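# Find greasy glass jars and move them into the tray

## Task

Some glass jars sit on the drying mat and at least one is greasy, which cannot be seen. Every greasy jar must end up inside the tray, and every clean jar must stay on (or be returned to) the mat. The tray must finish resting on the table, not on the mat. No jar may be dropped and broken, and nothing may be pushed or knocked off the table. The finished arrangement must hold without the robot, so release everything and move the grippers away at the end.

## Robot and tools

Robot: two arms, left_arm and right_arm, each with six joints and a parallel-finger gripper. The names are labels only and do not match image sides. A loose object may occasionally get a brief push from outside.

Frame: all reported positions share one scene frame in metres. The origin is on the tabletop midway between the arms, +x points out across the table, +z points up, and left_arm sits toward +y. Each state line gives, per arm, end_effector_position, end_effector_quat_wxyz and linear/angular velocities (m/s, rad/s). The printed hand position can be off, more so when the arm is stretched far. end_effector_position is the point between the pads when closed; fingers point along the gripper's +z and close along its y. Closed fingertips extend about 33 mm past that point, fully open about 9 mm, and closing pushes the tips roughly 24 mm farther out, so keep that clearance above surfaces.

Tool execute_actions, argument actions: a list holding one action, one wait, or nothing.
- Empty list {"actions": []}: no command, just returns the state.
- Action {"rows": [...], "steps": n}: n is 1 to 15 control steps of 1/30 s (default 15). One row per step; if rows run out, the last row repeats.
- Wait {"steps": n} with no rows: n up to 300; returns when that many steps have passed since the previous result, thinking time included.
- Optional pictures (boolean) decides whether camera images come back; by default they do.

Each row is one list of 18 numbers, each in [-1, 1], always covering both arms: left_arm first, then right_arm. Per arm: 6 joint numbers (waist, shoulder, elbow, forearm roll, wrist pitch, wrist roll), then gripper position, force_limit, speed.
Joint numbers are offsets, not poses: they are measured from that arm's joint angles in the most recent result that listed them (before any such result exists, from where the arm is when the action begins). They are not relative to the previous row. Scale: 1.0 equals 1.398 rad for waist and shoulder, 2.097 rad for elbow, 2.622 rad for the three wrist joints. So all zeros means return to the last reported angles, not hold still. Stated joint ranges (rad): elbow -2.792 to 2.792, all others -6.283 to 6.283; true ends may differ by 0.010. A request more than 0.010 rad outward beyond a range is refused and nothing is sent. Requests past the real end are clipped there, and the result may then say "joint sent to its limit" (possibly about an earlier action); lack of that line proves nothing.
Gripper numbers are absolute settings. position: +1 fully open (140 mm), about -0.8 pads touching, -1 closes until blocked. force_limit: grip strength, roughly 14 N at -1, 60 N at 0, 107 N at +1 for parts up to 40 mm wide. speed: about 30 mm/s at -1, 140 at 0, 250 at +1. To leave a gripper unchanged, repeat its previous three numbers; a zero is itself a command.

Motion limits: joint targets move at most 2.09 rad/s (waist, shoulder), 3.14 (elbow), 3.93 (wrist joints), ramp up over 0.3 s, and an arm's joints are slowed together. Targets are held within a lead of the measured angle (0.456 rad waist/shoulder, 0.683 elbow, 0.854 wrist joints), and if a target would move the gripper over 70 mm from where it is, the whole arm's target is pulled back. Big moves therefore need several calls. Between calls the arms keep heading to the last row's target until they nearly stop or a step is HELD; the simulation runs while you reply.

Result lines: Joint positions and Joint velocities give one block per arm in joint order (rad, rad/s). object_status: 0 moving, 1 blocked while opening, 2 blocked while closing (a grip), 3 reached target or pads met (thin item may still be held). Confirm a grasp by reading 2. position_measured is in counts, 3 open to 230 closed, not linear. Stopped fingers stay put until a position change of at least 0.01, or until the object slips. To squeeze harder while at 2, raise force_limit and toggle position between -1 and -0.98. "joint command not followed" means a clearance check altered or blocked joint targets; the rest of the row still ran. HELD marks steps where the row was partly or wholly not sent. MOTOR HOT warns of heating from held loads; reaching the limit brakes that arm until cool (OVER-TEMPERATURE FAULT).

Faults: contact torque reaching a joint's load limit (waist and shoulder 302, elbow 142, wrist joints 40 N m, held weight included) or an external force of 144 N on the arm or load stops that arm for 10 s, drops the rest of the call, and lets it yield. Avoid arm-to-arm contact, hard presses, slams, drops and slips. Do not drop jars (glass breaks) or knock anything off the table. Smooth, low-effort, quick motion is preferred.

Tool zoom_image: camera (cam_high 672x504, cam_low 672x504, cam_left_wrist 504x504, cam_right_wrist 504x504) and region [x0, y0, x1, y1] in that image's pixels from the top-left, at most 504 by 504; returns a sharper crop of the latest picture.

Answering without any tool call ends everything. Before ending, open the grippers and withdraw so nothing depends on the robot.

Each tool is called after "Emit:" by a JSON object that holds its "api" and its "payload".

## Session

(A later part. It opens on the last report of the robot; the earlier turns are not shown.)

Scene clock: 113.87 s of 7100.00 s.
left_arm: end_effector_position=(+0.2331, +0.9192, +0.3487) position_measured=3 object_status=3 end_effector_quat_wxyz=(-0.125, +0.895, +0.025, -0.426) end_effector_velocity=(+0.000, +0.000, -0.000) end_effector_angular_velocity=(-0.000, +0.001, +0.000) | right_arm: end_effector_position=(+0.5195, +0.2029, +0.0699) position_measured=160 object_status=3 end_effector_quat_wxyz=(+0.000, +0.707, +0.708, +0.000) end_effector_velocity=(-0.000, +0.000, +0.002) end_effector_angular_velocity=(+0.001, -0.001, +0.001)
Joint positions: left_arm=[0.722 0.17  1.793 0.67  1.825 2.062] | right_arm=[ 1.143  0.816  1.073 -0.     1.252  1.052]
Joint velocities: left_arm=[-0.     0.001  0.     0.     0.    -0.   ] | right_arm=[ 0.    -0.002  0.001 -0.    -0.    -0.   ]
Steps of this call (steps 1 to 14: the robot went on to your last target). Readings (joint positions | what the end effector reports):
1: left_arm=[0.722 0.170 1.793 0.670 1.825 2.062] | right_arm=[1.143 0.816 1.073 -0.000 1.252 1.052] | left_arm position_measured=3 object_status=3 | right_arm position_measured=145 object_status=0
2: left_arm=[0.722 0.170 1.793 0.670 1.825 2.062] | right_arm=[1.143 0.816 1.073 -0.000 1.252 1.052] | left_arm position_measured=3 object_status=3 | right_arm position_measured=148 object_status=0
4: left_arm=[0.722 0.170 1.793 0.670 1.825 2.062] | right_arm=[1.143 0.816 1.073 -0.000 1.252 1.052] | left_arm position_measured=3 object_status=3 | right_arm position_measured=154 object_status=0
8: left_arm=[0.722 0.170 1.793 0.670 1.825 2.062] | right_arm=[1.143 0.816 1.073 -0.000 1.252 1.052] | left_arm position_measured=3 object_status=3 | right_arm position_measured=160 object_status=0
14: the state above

Emit:
{"api": "execute_actions", "payload": {"actions": [{"rows":[[0,0,0,0,0,0,1,0,0,0,0,0,0,0,0,0.2,-0.7,0.5]],"steps":8}], "pictures": false}}

Emit:
{"api": "execute_actions", "payload": {"actions": [{"rows":[[0,0,0,0,0,0,1,0,0,-0.0083,-0.0507,-0.001,0,0.0278,-0.0044,0.2,-0.7,0.5]],"steps":12}], "pictures": false}}

Emit:
{"api": "execute_actions", "payload": {"actions": [{"rows":[[0,0,0,0,0,0,1,0,0,-0.073,0.0824,-0.0997,0,0.0358,-0.039,0.2,-0.7,0.5]]}]}}

Scene clock: 122.03 s of 7100.00 s.
left_arm: end_effector_position=(+0.2331, +0.9192, +0.3487) position_measured=3 object_status=3 end_effector_quat_wxyz=(-0.125, +0.895, +0.025, -0.426) end_effector_velocity=(+0.000, +0.000, +0.000) end_effector_angular_velocity=(+0.002, -0.002, +0.000) | right_arm: end_effector_position=(+0.5195, +0.2029, +0.0699) position_measured=104 object_status=0 end_effector_quat_wxyz=(+0.000, +0.707, +0.708, +0.000) end_effector_velocity=(+0.000, -0.000, -0.000) end_effector_angular_velocity=(-0.001, +0.000, -0.000)
Joint positions: left_arm=[0.722 0.17  1.793 0.67  1.825 2.062] | right_arm=[ 1.143  0.816  1.073 -0.     1.252  1.052]
Joint velocities: left_arm=[-0.    -0.001 -0.    -0.    -0.001 -0.002] | right_arm=[-0.     0.    -0.    -0.     0.001  0.   ]
Steps of this call (steps 1 to 15: the robot went on to your last target; steps 16 to 90: nothing new was sent; then 4.90 s passed at rest; steps 91 to 98: all 8 steps of this action). Readings (joint positions | what the end effector reports):
91: left_arm=[0.722 0.170 1.793 0.670 1.825 2.062] | right_arm=[1.143 0.816 1.073 -0.000 1.252 1.052] | left_arm position_measured=3 object_status=3 | right_arm position_measured=160 object_status=0
92: left_arm=[0.722 0.170 1.793 0.670 1.825 2.062] | right_arm=[1.143 0.816 1.073 -0.000 1.252 1.052] | left_arm position_measured=3 object_status=3 | right_arm position_measured=153 object_status=0
94: left_arm=[0.722 0.170 1.793 0.670 1.825 2.062] | right_arm=[1.143 0.816 1.073 -0.000 1.252 1.052] | left_arm position_measured=3 object_status=3 | right_arm position_measured=132 object_status=0
98: the state above

Scene clock: 122.43 s of 7100.00 s.
left_arm: end_effector_position=(+0.2331, +0.9192, +0.3487) position_measured=3 object_status=3 end_effector_quat_wxyz=(-0.125, +0.895, +0.025, -0.426) end_effector_velocity=(-0.001, -0.000, -0.000) end_effector_angular_velocity=(+0.001, +0.001, +0.001) | right_arm: end_effector_position=(+0.5195, +0.1804, +0.1399) position_measured=104 object_status=3 end_effector_quat_wxyz=(+0.000, +0.707, +0.708, +0.000) end_effector_velocity=(+0.002, +0.001, +0.003) end_effector_angular_velocity=(+0.004, -0.003, -0.001)
Joint positions: left_arm=[0.722 0.17  1.793 0.67  1.825 2.062] | right_arm=[ 1.131  0.745  1.071 -0.     1.325  1.041]
Joint velocities: left_arm=[ 0.    -0.001  0.001  0.     0.    -0.001] | right_arm=[-0.001 -0.001 -0.005  0.     0.     0.   ]
Steps of this call (steps 1 to 12: all 12 steps of this action). Readings (joint positions | what the end effector reports):
1: left_arm=[0.722 0.170 1.793 0.670 1.825 2.062] | right_arm=[1.143 0.816 1.073 -0.000 1.253 1.052] | left_arm position_measured=3 object_status=3 | right_arm position_measured=104 object_status=0
2: left_arm=[0.722 0.170 1.793 0.670 1.825 2.062] | right_arm=[1.142 0.811 1.073 -0.000 1.258 1.052] | left_arm position_measured=3 object_status=3 | right_arm position_measured=104 object_status=0
4: left_arm=[0.722 0.170 1.793 0.670 1.825 2.062] | right_arm=[1.137 0.778 1.072 -0.000 1.292 1.046] | left_arm position_measured=3 object_status=3 | right_arm position_measured=104 object_status=0
8: left_arm=[0.722 0.170 1.793 0.670 1.825 2.062] | right_arm=[1.131 0.745 1.071 -0.000 1.325 1.041] | left_arm position_measured=3 object_status=3 | right_arm position_measured=104 object_status=3
12: the state above

Scene clock: 122.93 s of 7100.00 s.
left_arm: end_effector_position=(+0.2331, +0.9192, +0.3487) position_measured=3 object_status=3 end_effector_quat_wxyz=(-0.125, +0.895, +0.025, -0.426) end_effector_velocity=(+0.001, +0.000, +0.001) end_effector_angular_velocity=(+0.001, -0.002, +0.001) | right_arm: end_effector_position=(+0.6391, +0.1779, +0.1400) position_measured=104 object_status=3 end_effector_quat_wxyz=(+0.000, +0.707, +0.708, +0.000) end_effector_velocity=(-0.001, +0.000, -0.001) end_effector_angular_velocity=(-0.001, +0.000, +0.001)
Joint positions: left_arm=[0.722 0.17  1.793 0.67  1.825 2.062] | right_arm=[ 1.029  0.86   0.862 -0.     1.419  0.939]
Joint velocities: left_arm=[ 0.     0.    -0.002 -0.     0.    -0.001] | right_arm=[ 0.001  0.001  0.    -0.    -0.    -0.   ]
Steps of this call (steps 1 to 15: all 15 steps of this action). Readings (joint positions | what the end effector reports):
1: left_arm=[0.722 0.170 1.793 0.670 1.825 2.062] | right_arm=[1.131 0.746 1.070 -0.000 1.325 1.040] | left_arm position_measured=3 object_status=3 | right_arm position_measured=104 object_status=3
2: left_arm=[0.722 0.170 1.793 0.670 1.825 2.062] | right_arm=[1.127 0.750 1.061 -0.000 1.329 1.036] | left_arm position_measured=3 object_status=3 | right_arm position_measured=104 object_status=3
4: left_arm=[0.722 0.170 1.793 0.670 1.825 2.062] | right_arm=[1.102 0.778 1.011 -0.000 1.352 1.011] | left_arm position_measured=3 object_status=3 | right_arm position_measured=104 object_status=3
8: left_arm=[0.722 0.170 1.793 0.670 1.825 2.062] | right_arm=[1.041 0.846 0.888 -0.000 1.407 0.952] | left_arm position_measured=3 object_status=3 | right_arm position_measured=104 object_status=3
15: the state above

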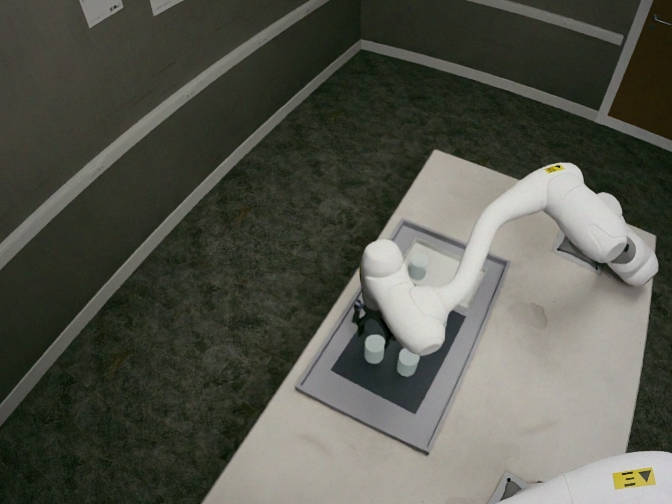

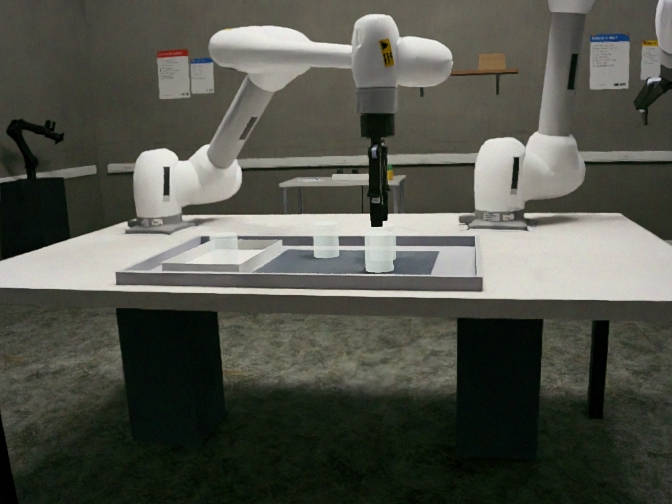

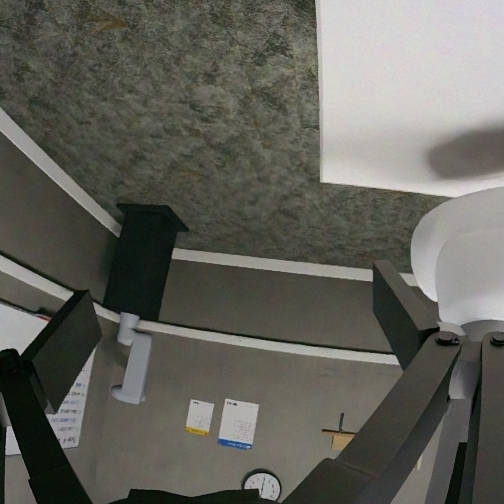

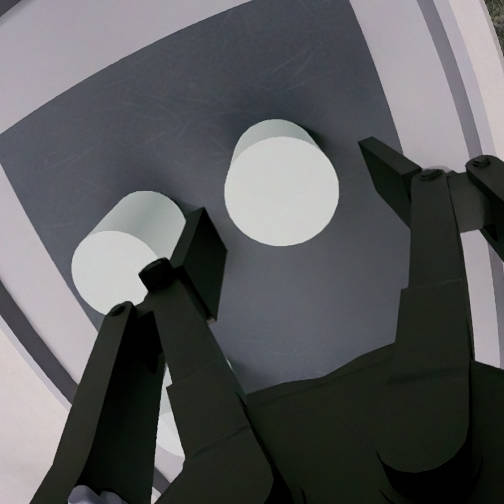

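Emit:
{"api": "execute_actions", "payload": {"actions": []}}

Scene clock: 143.57 s of 7100.00 s.
left_arm: end_effector_position=(+0.2331, +0.9192, +0.3487) position_measured=3 object_status=3 end_effector_quat_wxyz=(-0.125, +0.895, +0.025, -0.426) end_effector_velocity=(-0.000, -0.000, +0.000) end_effector_angular_velocity=(-0.000, +0.000, +0.000) | right_arm: end_effector_position=(+0.6389, +0.1780, +0.1400) position_measured=104 object_status=3 end_effector_quat_wxyz=(+0.000, +0.707, +0.708, +0.000) end_effector_velocity=(+0.001, -0.000, +0.002) end_effector_angular_velocity=(+0.002, -0.001, -0.001)
Joint positions: left_arm=[0.722 0.17  1.793 0.67  1.825 2.062] | right_arm=[ 1.029  0.86   0.862 -0.     1.419  0.939]
Joint velocities: left_arm=[ 0.    -0.    -0.     0.     0.001  0.   ] | right_arm=[-0.001 -0.002 -0.     0.    -0.    -0.   ]
Steps of this call (steps 1 to 15: the robot went on to your last target; steps 16 to 90: nothing new was sent; then 17.63 s passed at rest). Readings (joint positions | what the end effector reports):
1: left_arm=[0.722 0.170 1.793 0.670 1.825 2.062] | right_arm=[1.029 0.860 0.862 -0.000 1.419 0.939] | left_arm position_measured=3 object_status=3 | right_arm position_measured=104 object_status=3
2: left_arm=[0.722 0.170 1.793 0.670 1.825 2.062] | right_arm=[1.029 0.860 0.862 -0.000 1.419 0.939] | left_arm position_measured=3 object_status=3 | right_arm position_measured=104 object_status=3
4: left_arm=[0.722 0.170 1.793 0.670 1.825 2.062] | right_arm=[1.029 0.860 0.862 -0.000 1.419 0.939] | left_arm position_measured=3 object_status=3 | right_arm position_measured=104 object_status=3
8: left_arm=[0.722 0.170 1.793 0.670 1.825 2.062] | right_arm=[1.029 0.860 0.862 -0.000 1.419 0.939] | left_arm position_measured=3 object_status=3 | right_arm position_measured=104 object_status=3
90: the state above
All arms were judged still, so your last target was given up. Only a new action makes them travel on or press farther. Fingers that are still opening or closing keep moving.

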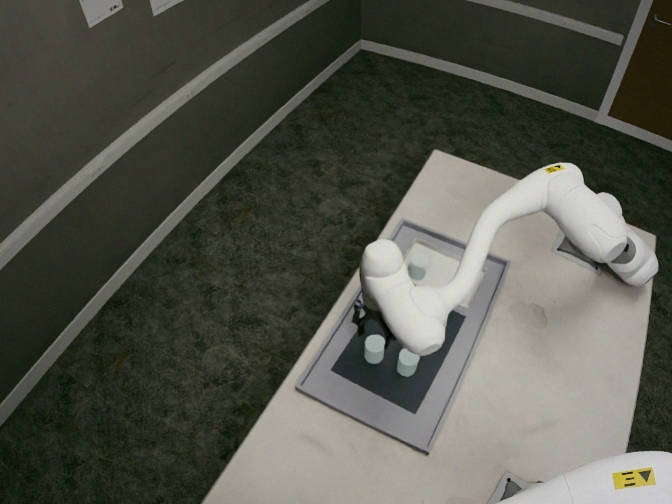

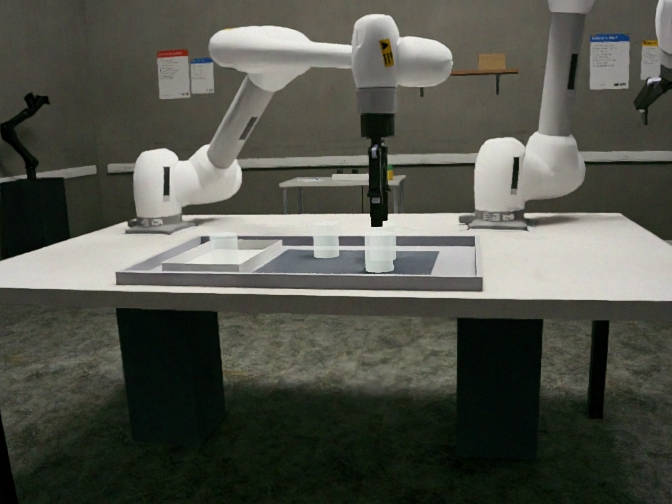

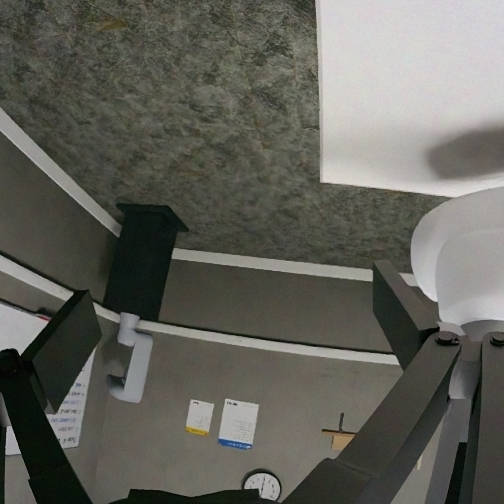

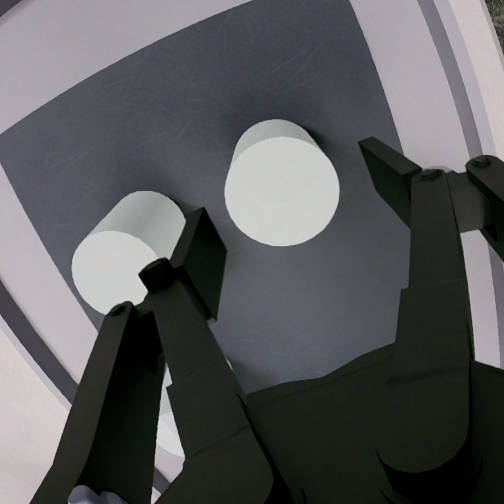

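Emit:
{"api": "execute_actions", "payload": {"actions": [{"rows":[[0,0,0,0,0,0,1,0,0,0.0107,0.0436,0.0062,0,-0.0278,0.0055,0.2,-0.7,0.5]]}], "pictures": false}}

Emit:
{"api": "execute_actions", "payload": {"actions": [{"steps":6}], "pictures": false}}

Emit:
{"api": "execute_actions", "payload": {"actions": [{"rows":[[0,0,0,0,0,0,1,0,0,0,0,0,0,0,0,-0.25,-0.7,-0.8]]}], "pictures": false}}

Emit:
{"api": "execute_actions", "payload": {"actions": [{"steps":14}]}}

Scene clock: 151.77 s of 7100.00 s.
left_arm: end_effector_position=(+0.2331, +0.9192, +0.3487) position_measured=3 object_status=3 end_effector_quat_wxyz=(-0.125, +0.895, +0.025, -0.426) end_effector_velocity=(+0.000, +0.000, +0.001) end_effector_angular_velocity=(+0.002, -0.000, +0.001) | right_arm: end_effector_position=(+0.6352, +0.1993, +0.0700) position_measured=104 object_status=3 end_effector_quat_wxyz=(+0.000, +0.706, +0.708, -0.000) end_effector_velocity=(+0.001, -0.001, -0.001) end_effector_angular_velocity=(-0.001, +0.000, -0.001)
Joint positions: left_arm=[0.722 0.17  1.793 0.67  1.825 2.062] | right_arm=[ 1.044  0.921  0.875 -0.     1.346  0.953]
Joint velocities: left_arm=[ 0.    -0.    -0.001  0.     0.001 -0.002] | right_arm=[-0.001  0.001  0.     0.    -0.    -0.   ]
Steps of this call (steps 1 to 90: nothing new was sent; then 4.70 s passed at rest; steps 91 to 105: all 15 steps of this action). Readings (joint positions | what the end effector reports):
91: left_arm=[0.722 0.170 1.793 0.670 1.825 2.062] | right_arm=[1.029 0.861 0.862 -0.000 1.418 0.939] | left_arm position_measured=3 object_status=3 | right_arm position_measured=104 object_status=3
92: left_arm=[0.722 0.170 1.793 0.670 1.825 2.062] | right_arm=[1.030 0.866 0.862 0.000 1.412 0.940] | left_arm position_measured=3 object_status=3 | right_arm position_measured=104 object_status=3
94: left_arm=[0.722 0.170 1.793 0.670 1.825 2.062] | right_arm=[1.038 0.897 0.870 0.000 1.374 0.947] | left_arm position_measured=3 object_status=3 | right_arm position_measured=104 object_status=3
98: left_arm=[0.722 0.170 1.793 0.670 1.825 2.062] | right_arm=[1.044 0.922 0.875 -0.000 1.346 0.953] | left_arm position_measured=3 object_status=3 | right_arm position_measured=104 object_status=3
105: the state above

Scene clock: 151.97 s of 7100.00 s.
left_arm: end_effector_position=(+0.2331, +0.9192, +0.3487) position_measured=3 object_status=3 end_effector_quat_wxyz=(-0.125, +0.895, +0.025, -0.426) end_effector_velocity=(+0.000, +0.000, +0.001) end_effector_angular_velocity=(+0.002, -0.002, +0.001) | right_arm: end_effector_position=(+0.6352, +0.1993, +0.0700) position_measured=104 object_status=3 end_effector_quat_wxyz=(+0.000, +0.706, +0.708, -0.000) end_effector_velocity=(+0.000, -0.000, -0.001) end_effector_angular_velocity=(-0.001, +0.000, -0.000)
Joint positions: left_arm=[0.722 0.17  1.793 0.67  1.825 2.062] | right_arm=[ 1.044  0.921  0.875 -0.     1.346  0.953]
Joint velocities: left_arm=[ 0.    -0.001 -0.001  0.    -0.    -0.002] | right_arm=[-0.     0.001 -0.    -0.    -0.    -0.   ]
Steps of this call (steps 1 to 6: the robot went on to your last target). Readings (joint positions | what the end effector reports):
1: left_arm=[0.722 0.170 1.793 0.670 1.825 2.062] | right_arm=[1.044 0.921 0.875 -0.000 1.346 0.953] | left_arm position_measured=3 object_status=3 | right_arm position_measured=104 object_status=3
2: left_arm=[0.722 0.170 1.793 0.670 1.825 2.062] | right_arm=[1.044 0.921 0.875 -0.000 1.346 0.953] | left_arm position_measured=3 object_status=3 | right_arm position_measured=104 object_status=3
4: left_arm=[0.722 0.170 1.793 0.670 1.825 2.062] | right_arm=[1.044 0.921 0.875 -0.000 1.346 0.953] | left_arm position_measured=3 object_status=3 | right_arm position_measured=104 object_status=3
6: the state above

Scene clock: 152.47 s of 7100.00 s.
left_arm: end_effector_position=(+0.2331, +0.9192, +0.3487) position_measured=3 object_status=3 end_effector_quat_wxyz=(-0.125, +0.895, +0.025, -0.426) end_effector_velocity=(-0.000, +0.000, +0.000) end_effector_angular_velocity=(+0.001, -0.001, -0.000) | right_arm: end_effector_position=(+0.6352, +0.1993, +0.0700) position_measured=143 object_status=0 end_effector_quat_wxyz=(+0.000, +0.706, +0.708, -0.000) end_effector_velocity=(+0.001, -0.001, +0.001) end_effector_angular_velocity=(+0.001, -0.001, -0.001)
Joint positions: left_arm=[0.722 0.17  1.793 0.67  1.825 2.062] | right_arm=[ 1.044  0.921  0.875 -0.     1.346  0.953]
Joint velocities: left_arm=[ 0.    -0.001  0.     0.    -0.001 -0.001] | right_arm=[-0.001 -0.001  0.001 -0.    -0.     0.   ]
Steps of this call (steps 1 to 15: all 15 steps of this action). Readings (joint positions | what the end effector reports):
1: left_arm=[0.722 0.170 1.793 0.670 1.825 2.062] | right_arm=[1.044 0.921 0.875 -0.000 1.346 0.953] | left_arm position_measured=3 object_status=3 | right_arm position_measured=104 object_status=0
2: left_arm=[0.722 0.170 1.793 0.670 1.825 2.062] | right_arm=[1.044 0.921 0.875 -0.000 1.346 0.953] | left_arm position_measured=3 object_status=3 | right_arm position_measured=106 object_status=0
4: left_arm=[0.722 0.170 1.793 0.670 1.825 2.062] | right_arm=[1.044 0.921 0.875 -0.000 1.346 0.953] | left_arm position_measured=3 object_status=3 | right_arm position_measured=111 object_status=0
8: left_arm=[0.722 0.170 1.793 0.670 1.825 2.062] | right_arm=[1.044 0.921 0.875 -0.000 1.346 0.953] | left_arm position_measured=3 object_status=3 | right_arm position_measured=123 object_status=0
15: the state above

Scene clock: 152.93 s of 7100.00 s.
left_arm: end_effector_position=(+0.2331, +0.9192, +0.3487) position_measured=3 object_status=3 end_effector_quat_wxyz=(-0.125, +0.895, +0.025, -0.426) end_effector_velocity=(-0.000, -0.000, -0.000) end_effector_angular_velocity=(-0.001, +0.001, +0.001) | right_arm: end_effector_position=(+0.6352, +0.1993, +0.0700) position_measured=160 object_status=3 end_effector_quat_wxyz=(+0.000, +0.706, +0.708, -0.000) end_effector_velocity=(+0.001, -0.000, +0.000) end_effector_angular_velocity=(-0.000, -0.000, -0.000)
Joint positions: left_arm=[0.722 0.17  1.793 0.67  1.825 2.062] | right_arm=[ 1.044  0.921  0.875 -0.     1.346  0.953]
Joint velocities: left_arm=[-0.     0.     0.001 -0.     0.001 -0.   ] | right_arm=[-0.001  0.    -0.    -0.     0.    -0.   ]
Steps of this call (steps 1 to 14: the robot went on to your last target). Readings (joint positions | what the end effector reports):
1: left_arm=[0.722 0.170 1.793 0.670 1.825 2.062] | right_arm=[1.044 0.921 0.875 -0.000 1.346 0.953] | left_arm position_measured=3 object_status=3 | right_arm position_measured=145 object_status=0
2: left_arm=[0.722 0.170 1.793 0.670 1.825 2.062] | right_arm=[1.044 0.921 0.875 -0.000 1.346 0.953] | left_arm position_measured=3 object_status=3 | right_arm position_measured=148 object_status=0
4: left_arm=[0.722 0.170 1.793 0.670 1.825 2.062] | right_arm=[1.044 0.921 0.875 -0.000 1.346 0.953] | left_arm position_measured=3 object_status=3 | right_arm position_measured=154 object_status=0
8: left_arm=[0.722 0.170 1.793 0.670 1.825 2.062] | right_arm=[1.044 0.921 0.875 -0.000 1.346 0.953] | left_arm position_measured=3 object_status=3 | right_arm position_measured=160 object_status=0
14: the state above

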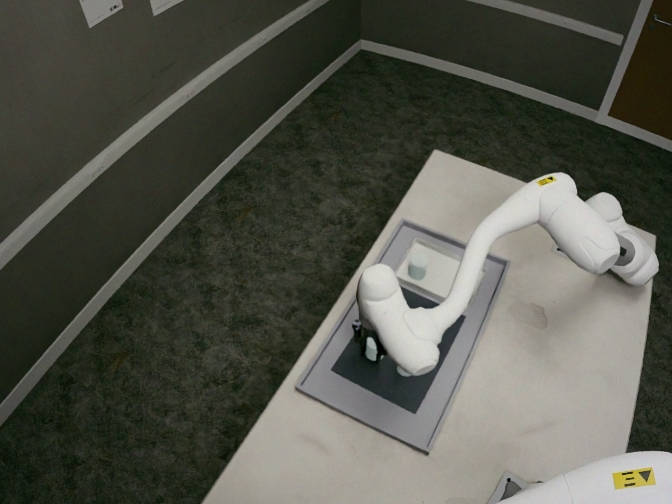

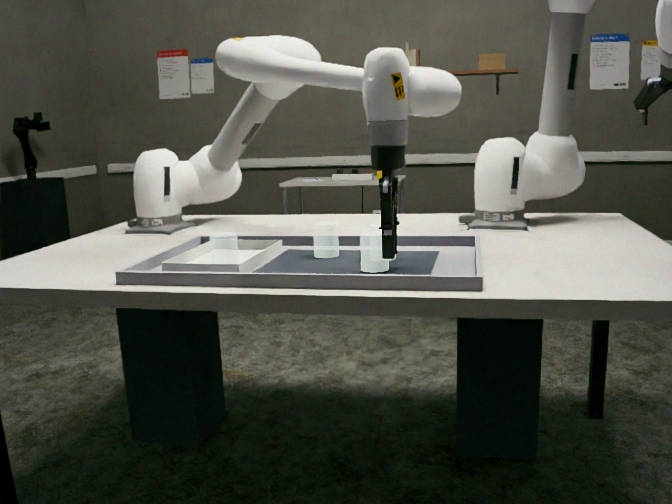

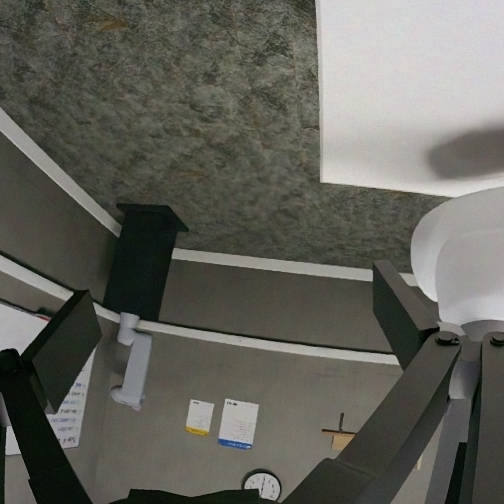

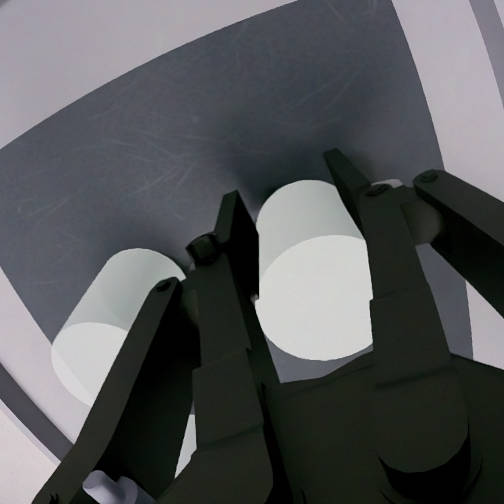

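Emit:
{"api": "execute_actions", "payload": {"actions": [{"rows":[[0,0,0,0,0,0,1,0,0,0,0,0,0,0,0,0.1,-0.7,0.5],[0,0,0,0,0,0,1,0,0,0,0,0,0,0,0,0.1,-0.7,0.5],[0,0,0,0,0,0,1,0,0,0,0,0,0,0,0,0.1,-0.7,0.5],[0,0,0,0,0,0,1,0,0,0,0,0,0,0,0,0.1,-0.7,0.5],[0,0,0,0,0,0,1,0,0,0,0,0,0,0,0,0.1,-0.7,0.5],[0,0,0,0,0,0,1,0,0,-0.0134,-0.038,0.048,0,-0.018,-0.007,0.1,-0.7,0.5]]}], "pictures": false}}

Emit:
{"api": "execute_actions", "payload": {"actions": [{"rows":[[0,0,0,0,0,0,1,0,0,0,0,0,0,0,0,-1,0.5,-0.4]]}]}}

Scene clock: 165.07 s of 7100.00 s.
left_arm: end_effector_position=(+0.2331, +0.9192, +0.3487) position_measured=3 object_status=3 end_effector_quat_wxyz=(-0.125, +0.895, +0.025, -0.426) end_effector_velocity=(-0.000, -0.000, +0.000) end_effector_angular_velocity=(-0.002, +0.002, -0.001) | right_arm: end_effector_position=(+0.6352, +0.1666, +0.0701) position_measured=117 object_status=3 end_effector_quat_wxyz=(+0.000, +0.706, +0.708, -0.000) end_effector_velocity=(-0.000, -0.001, -0.001) end_effector_angular_velocity=(-0.001, +0.001, +0.000)
Joint positions: left_arm=[0.722 0.17  1.793 0.67  1.825 2.062] | right_arm=[ 1.025  0.868  0.975 -0.     1.299  0.935]
Joint velocities: left_arm=[0.    0.    0.    0.    0.001 0.002] | right_arm=[-0.     0.     0.002 -0.    -0.001 -0.   ]
Steps of this call (steps 1 to 15: the robot went on to your last target; steps 16 to 90: nothing new was sent; then 8.63 s passed at rest; steps 91 to 105: all 15 steps of this action). Readings (joint positions | what the end effector reports):
91: left_arm=[0.722 0.170 1.793 0.670 1.825 2.062] | right_arm=[1.044 0.921 0.875 -0.000 1.346 0.953] | left_arm position_measured=3 object_status=3 | right_arm position_measured=160 object_status=0
92: left_arm=[0.722 0.170 1.793 0.670 1.825 2.062] | right_arm=[1.044 0.921 0.875 -0.000 1.346 0.953] | left_arm position_measured=3 object_status=3 | right_arm position_measured=153 object_status=0
94: left_arm=[0.722 0.170 1.793 0.670 1.825 2.062] | right_arm=[1.044 0.921 0.875 -0.000 1.346 0.953] | left_arm position_measured=3 object_status=3 | right_arm position_measured=132 object_status=0
98: left_arm=[0.722 0.170 1.793 0.670 1.825 2.062] | right_arm=[1.039 0.906 0.904 -0.000 1.332 0.948] | left_arm position_measured=3 object_status=3 | right_arm position_measured=117 object_status=0
105: the state above

Scene clock: 165.57 s of 7100.00 s.
left_arm: end_effector_position=(+0.2331, +0.9192, +0.3487) position_measured=3 object_status=3 end_effector_quat_wxyz=(-0.125, +0.895, +0.025, -0.426) end_effector_velocity=(-0.000, -0.000, -0.001) end_effector_angular_velocity=(-0.001, +0.001, -0.001) | right_arm: end_effector_position=(+0.6352, +0.1665, +0.0701) position_measured=139 object_status=0 end_effector_quat_wxyz=(+0.000, +0.706, +0.708, -0.000) end_effector_velocity=(-0.000, +0.001, +0.000) end_effector_angular_velocity=(+0.000, -0.000, +0.001)
Joint positions: left_arm=[0.722 0.17  1.793 0.67  1.825 2.062] | right_arm=[ 1.025  0.868  0.975 -0.     1.299  0.935]
Joint velocities: left_arm=[-0.     0.     0.001  0.    -0.001  0.001] | right_arm=[ 0.001  0.    -0.    -0.     0.     0.   ]
Steps of this call (steps 1 to 15: all 15 steps of this action). Readings (joint positions | what the end effector reports):
1: left_arm=[0.722 0.170 1.793 0.670 1.825 2.062] | right_arm=[1.025 0.868 0.975 -0.000 1.299 0.935] | left_arm position_measured=3 object_status=3 | right_arm position_measured=117 object_status=0
2: left_arm=[0.722 0.170 1.793 0.670 1.825 2.062] | right_arm=[1.025 0.868 0.975 -0.000 1.299 0.935] | left_arm position_measured=3 object_status=3 | right_arm position_measured=120 object_status=0
4: left_arm=[0.722 0.170 1.793 0.670 1.825 2.062] | right_arm=[1.025 0.868 0.975 -0.000 1.299 0.935] | left_arm position_measured=3 object_status=3 | right_arm position_measured=131 object_status=0
8: left_arm=[0.722 0.170 1.793 0.670 1.825 2.062] | right_arm=[1.025 0.868 0.975 -0.000 1.299 0.935] | left_arm position_measured=3 object_status=3 | right_arm position_measured=135 object_status=0
15: the state above

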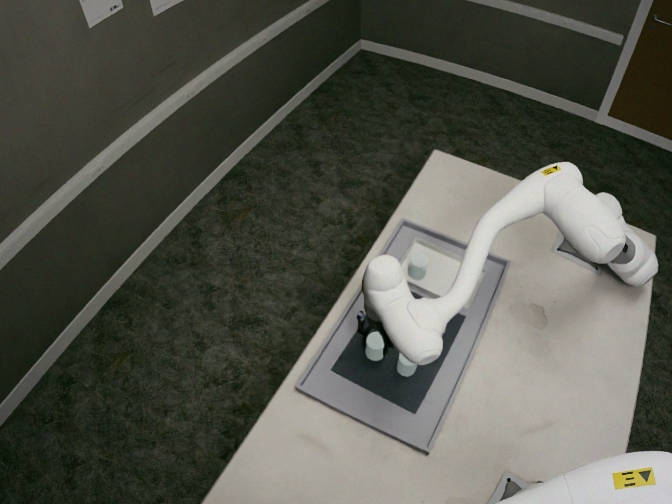

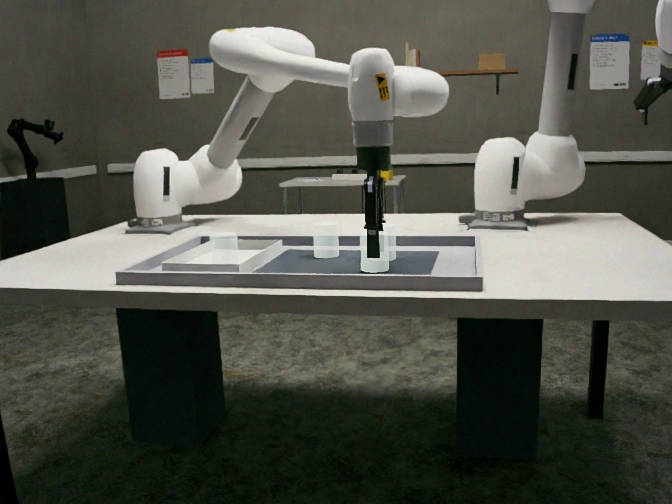

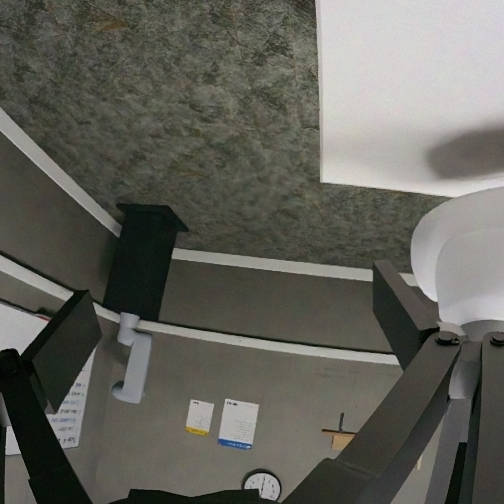

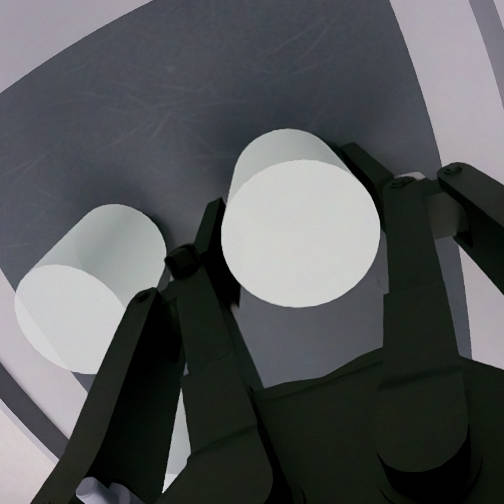

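Emit:
{"api": "execute_actions", "payload": {"actions": [{"rows":[[0,0,0,0,0,0,1,0,0,0,-0.003,-0.006,0,0.006,0,-1,0.5,-0.4],[0,0,0,0,0,0,1,0,0,0,-0.006,-0.012,0,0.013,0,-1,0.5,-0.4],[0,0,0,0,0,0,1,0,0,0,-0.009,-0.017,0,0.019,0,-1,0.5,-0.4],[0,0,0,0,0,0,1,0,0,0,-0.013,-0.023,0,0.025,0,-1,0.5,-0.4],[0,0,0,0,0,0,1,0,0,0,-0.016,-0.029,0,0.031,0,-1,0.5,-0.4],[0,0,0,0,0,0,1,0,0,0,-0.019,-0.035,0,0.038,0,-1,0.5,-0.4],[0,0,0,0,0,0,1,0,0,0,-0.022,-0.041,0,0.044,0,-1,0.5,-0.4],[0,0,0,0,0,0,1,0,0,0,-0.025,-0.047,0,0.05,0,-1,0.5,-0.4],[0,0,0,0,0,0,1,0,0,0,-0.028,-0.052,0,0.056,0,-1,0.5,-0.4],[0,0,0,0,0,0,1,0,0,0,-0.0308,-0.0582,0,0.0627,0,-1,0.5,-0.4]]}], "pictures": false}}

Emit:
{"api": "execute_actions", "payload": {"actions": [{"rows":[[0,0,0,0,0,0,1,0,0,-0.181,-0.4577,0.4745,0,-0.1354,-0.0967,-1,0.5,-0.4]]}], "pictures": false}}

Emit:
{"api": "execute_actions", "payload": {"actions": [{"steps":22}]}}

Scene clock: 176.90 s of 7100.00 s.
left_arm: end_effector_position=(+0.2331, +0.9192, +0.3487) position_measured=3 object_status=3 end_effector_quat_wxyz=(-0.125, +0.895, +0.025, -0.426) end_effector_velocity=(-0.000, -0.000, +0.000) end_effector_angular_velocity=(-0.000, +0.000, +0.000) | right_arm: end_effector_position=(+0.6351, +0.1665, +0.1803) position_measured=139 object_status=2 end_effector_quat_wxyz=(+0.000, +0.706, +0.708, -0.000) end_effector_velocity=(+0.002, +0.002, +0.009) end_effector_angular_velocity=(+0.006, -0.004, -0.001)
Joint positions: left_arm=[0.722 0.17  1.793 0.67  1.825 2.062] | right_arm=[1.025 0.825 0.854 0.    1.463 0.935]
Joint velocities: left_arm=[ 0.    -0.    -0.    -0.     0.001  0.   ] | right_arm=[-0.001 -0.002 -0.013  0.     0.008 -0.   ]
Steps of this call (steps 1 to 15: the robot went on to your last target; steps 16 to 90: nothing new was sent; then 7.83 s passed at rest; steps 91 to 105: all 15 steps of this action). Readings (joint positions | what the end effector reports):
91: left_arm=[0.722 0.170 1.793 0.670 1.825 2.062] | right_arm=[1.025 0.868 0.975 -0.000 1.300 0.935] | left_arm position_measured=3 object_status=3 | right_arm position_measured=139 object_status=2
92: left_arm=[0.722 0.170 1.793 0.670 1.825 2.062] | right_arm=[1.025 0.867 0.969 -0.000 1.307 0.935] | left_arm position_measured=3 object_status=3 | right_arm position_measured=139 object_status=2
94: left_arm=[0.722 0.170 1.793 0.670 1.825 2.062] | right_arm=[1.025 0.859 0.950 -0.000 1.334 0.935] | left_arm position_measured=3 object_status=3 | right_arm position_measured=139 object_status=2
98: left_arm=[0.722 0.170 1.793 0.670 1.825 2.062] | right_arm=[1.025 0.842 0.902 -0.000 1.397 0.935] | left_arm position_measured=3 object_status=3 | right_arm position_measured=139 object_status=2
105: the state above

Scene clock: 177.40 s of 7100.00 s.
left_arm: end_effector_position=(+0.2331, +0.9192, +0.3487) position_measured=3 object_status=3 end_effector_quat_wxyz=(-0.125, +0.895, +0.025, -0.426) end_effector_velocity=(-0.000, -0.000, -0.001) end_effector_angular_velocity=(-0.001, +0.001, -0.001) | right_arm: end_effector_position=(+0.6308, -0.0393, +0.2108) position_measured=139 object_status=2 end_effector_quat_wxyz=(-0.000, +0.706, +0.708, +0.014) end_effector_velocity=(-0.168, -0.476, -0.009) end_effector_angular_velocity=(-0.047, +0.036, -0.002)
Joint positions: left_arm=[0.722 0.17  1.793 0.67  1.825 2.062] | right_arm=[ 0.885  0.503  1.343 -0.     1.267  0.795]
Joint velocities: left_arm=[-0.     0.     0.001  0.    -0.001  0.   ] | right_arm=[-0.252 -0.707  1.117 -0.    -0.351 -0.25 ]
Steps of this call (steps 1 to 15: all 15 steps of this action). Readings (joint positions | what the end effector reports):
1: left_arm=[0.722 0.170 1.793 0.670 1.825 2.062] | right_arm=[1.025 0.825 0.854 0.000 1.463 0.935] | left_arm position_measured=3 object_status=3 | right_arm position_measured=139 object_status=2
2: left_arm=[0.722 0.170 1.793 0.670 1.825 2.062] | right_arm=[1.022 0.819 0.863 0.000 1.458 0.931] | left_arm position_measured=3 object_status=3 | right_arm position_measured=139 object_status=2
4: left_arm=[0.722 0.170 1.793 0.670 1.825 2.062] | right_arm=[1.003 0.785 0.914 -0.000 1.432 0.912] | left_arm position_measured=3 object_status=3 | right_arm position_measured=139 object_status=2
8: left_arm=[0.722 0.170 1.793 0.670 1.825 2.062] | right_arm=[0.951 0.679 1.072 -0.000 1.359 0.860] | left_arm position_measured=3 object_status=3 | right_arm position_measured=139 object_status=2
15: the state above

Scene clock: 178.13 s of 7100.00 s.
left_arm: end_effector_position=(+0.2331, +0.9192, +0.3487) position_measured=3 object_status=3 end_effector_quat_wxyz=(-0.125, +0.895, +0.025, -0.426) end_effector_velocity=(+0.000, +0.000, +0.000) end_effector_angular_velocity=(+0.001, -0.000, +0.000) | right_arm: end_effector_position=(+0.5180, -0.2539, +0.1795) position_measured=139 object_status=2 end_effector_quat_wxyz=(-0.000, +0.706, +0.708, -0.000) end_effector_velocity=(-0.000, -0.000, +0.000) end_effector_angular_velocity=(+0.000, -0.000, +0.000)
Joint positions: left_arm=[0.722 0.17  1.793 0.67  1.825 2.062] | right_arm=[0.772 0.185 1.849 0.    1.108 0.681]
Joint velocities: left_arm=[ 0.    -0.    -0.001  0.001  0.    -0.001] | right_arm=[-0.    -0.001  0.    -0.    -0.    -0.   ]
Steps of this call (steps 1 to 22: the robot went on to your last target). Readings (joint positions | what the end effector reports):
1: left_arm=[0.722 0.170 1.793 0.670 1.825 2.062] | right_arm=[0.877 0.480 1.381 -0.000 1.255 0.786] | left_arm position_measured=3 object_status=3 | right_arm position_measured=139 object_status=2
2: left_arm=[0.722 0.170 1.793 0.670 1.825 2.062] | right_arm=[0.868 0.456 1.419 -0.000 1.243 0.778] | left_arm position_measured=3 object_status=3 | right_arm position_measured=139 object_status=2
4: left_arm=[0.722 0.170 1.793 0.670 1.825 2.062] | right_arm=[0.852 0.410 1.492 -0.000 1.220 0.761] | left_arm position_measured=3 object_status=3 | right_arm position_measured=139 object_status=2
8: left_arm=[0.722 0.170 1.793 0.670 1.825 2.062] | right_arm=[0.820 0.319 1.637 -0.000 1.175 0.729] | left_arm position_measured=3 object_status=3 | right_arm position_measured=139 object_status=2
22: the state above

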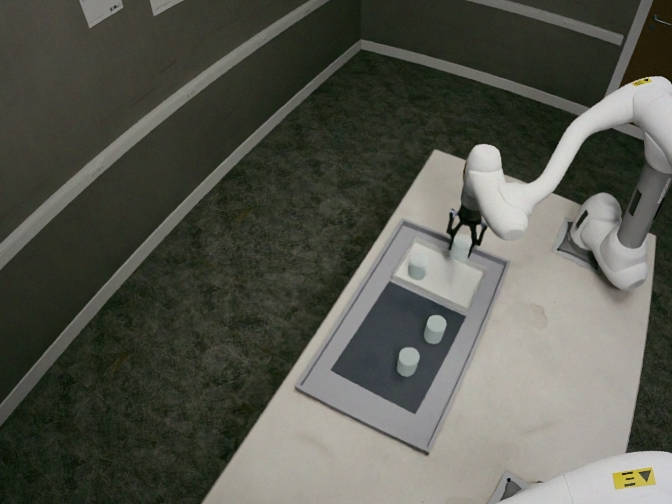

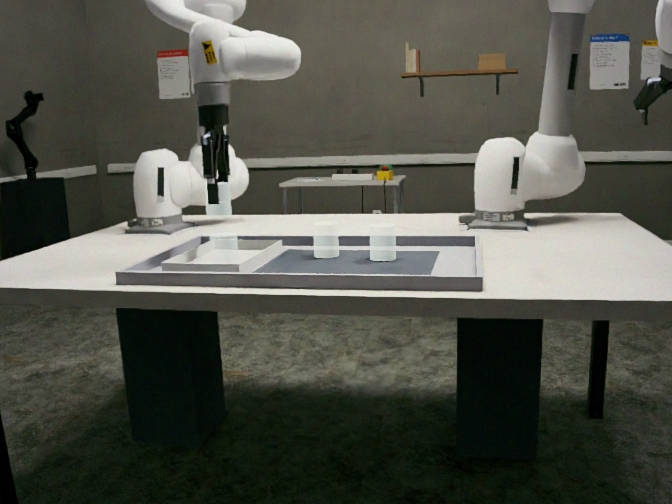

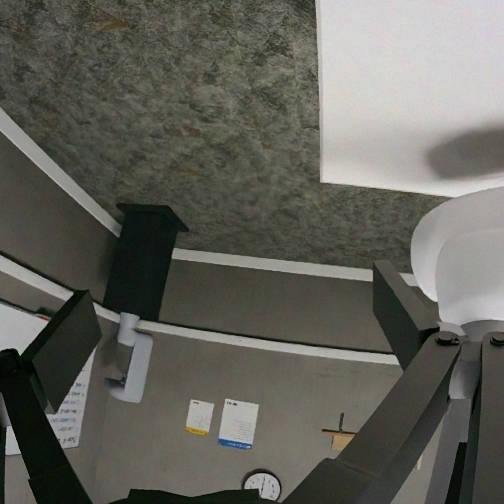

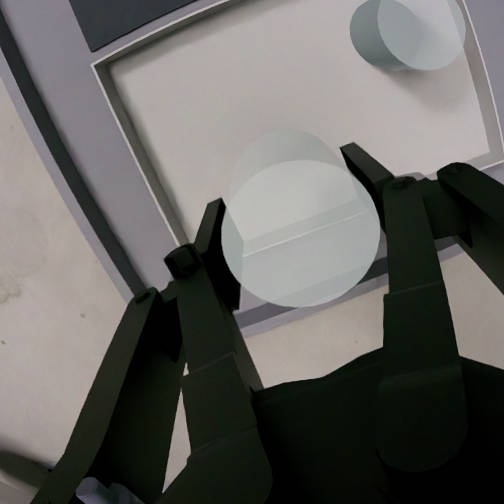

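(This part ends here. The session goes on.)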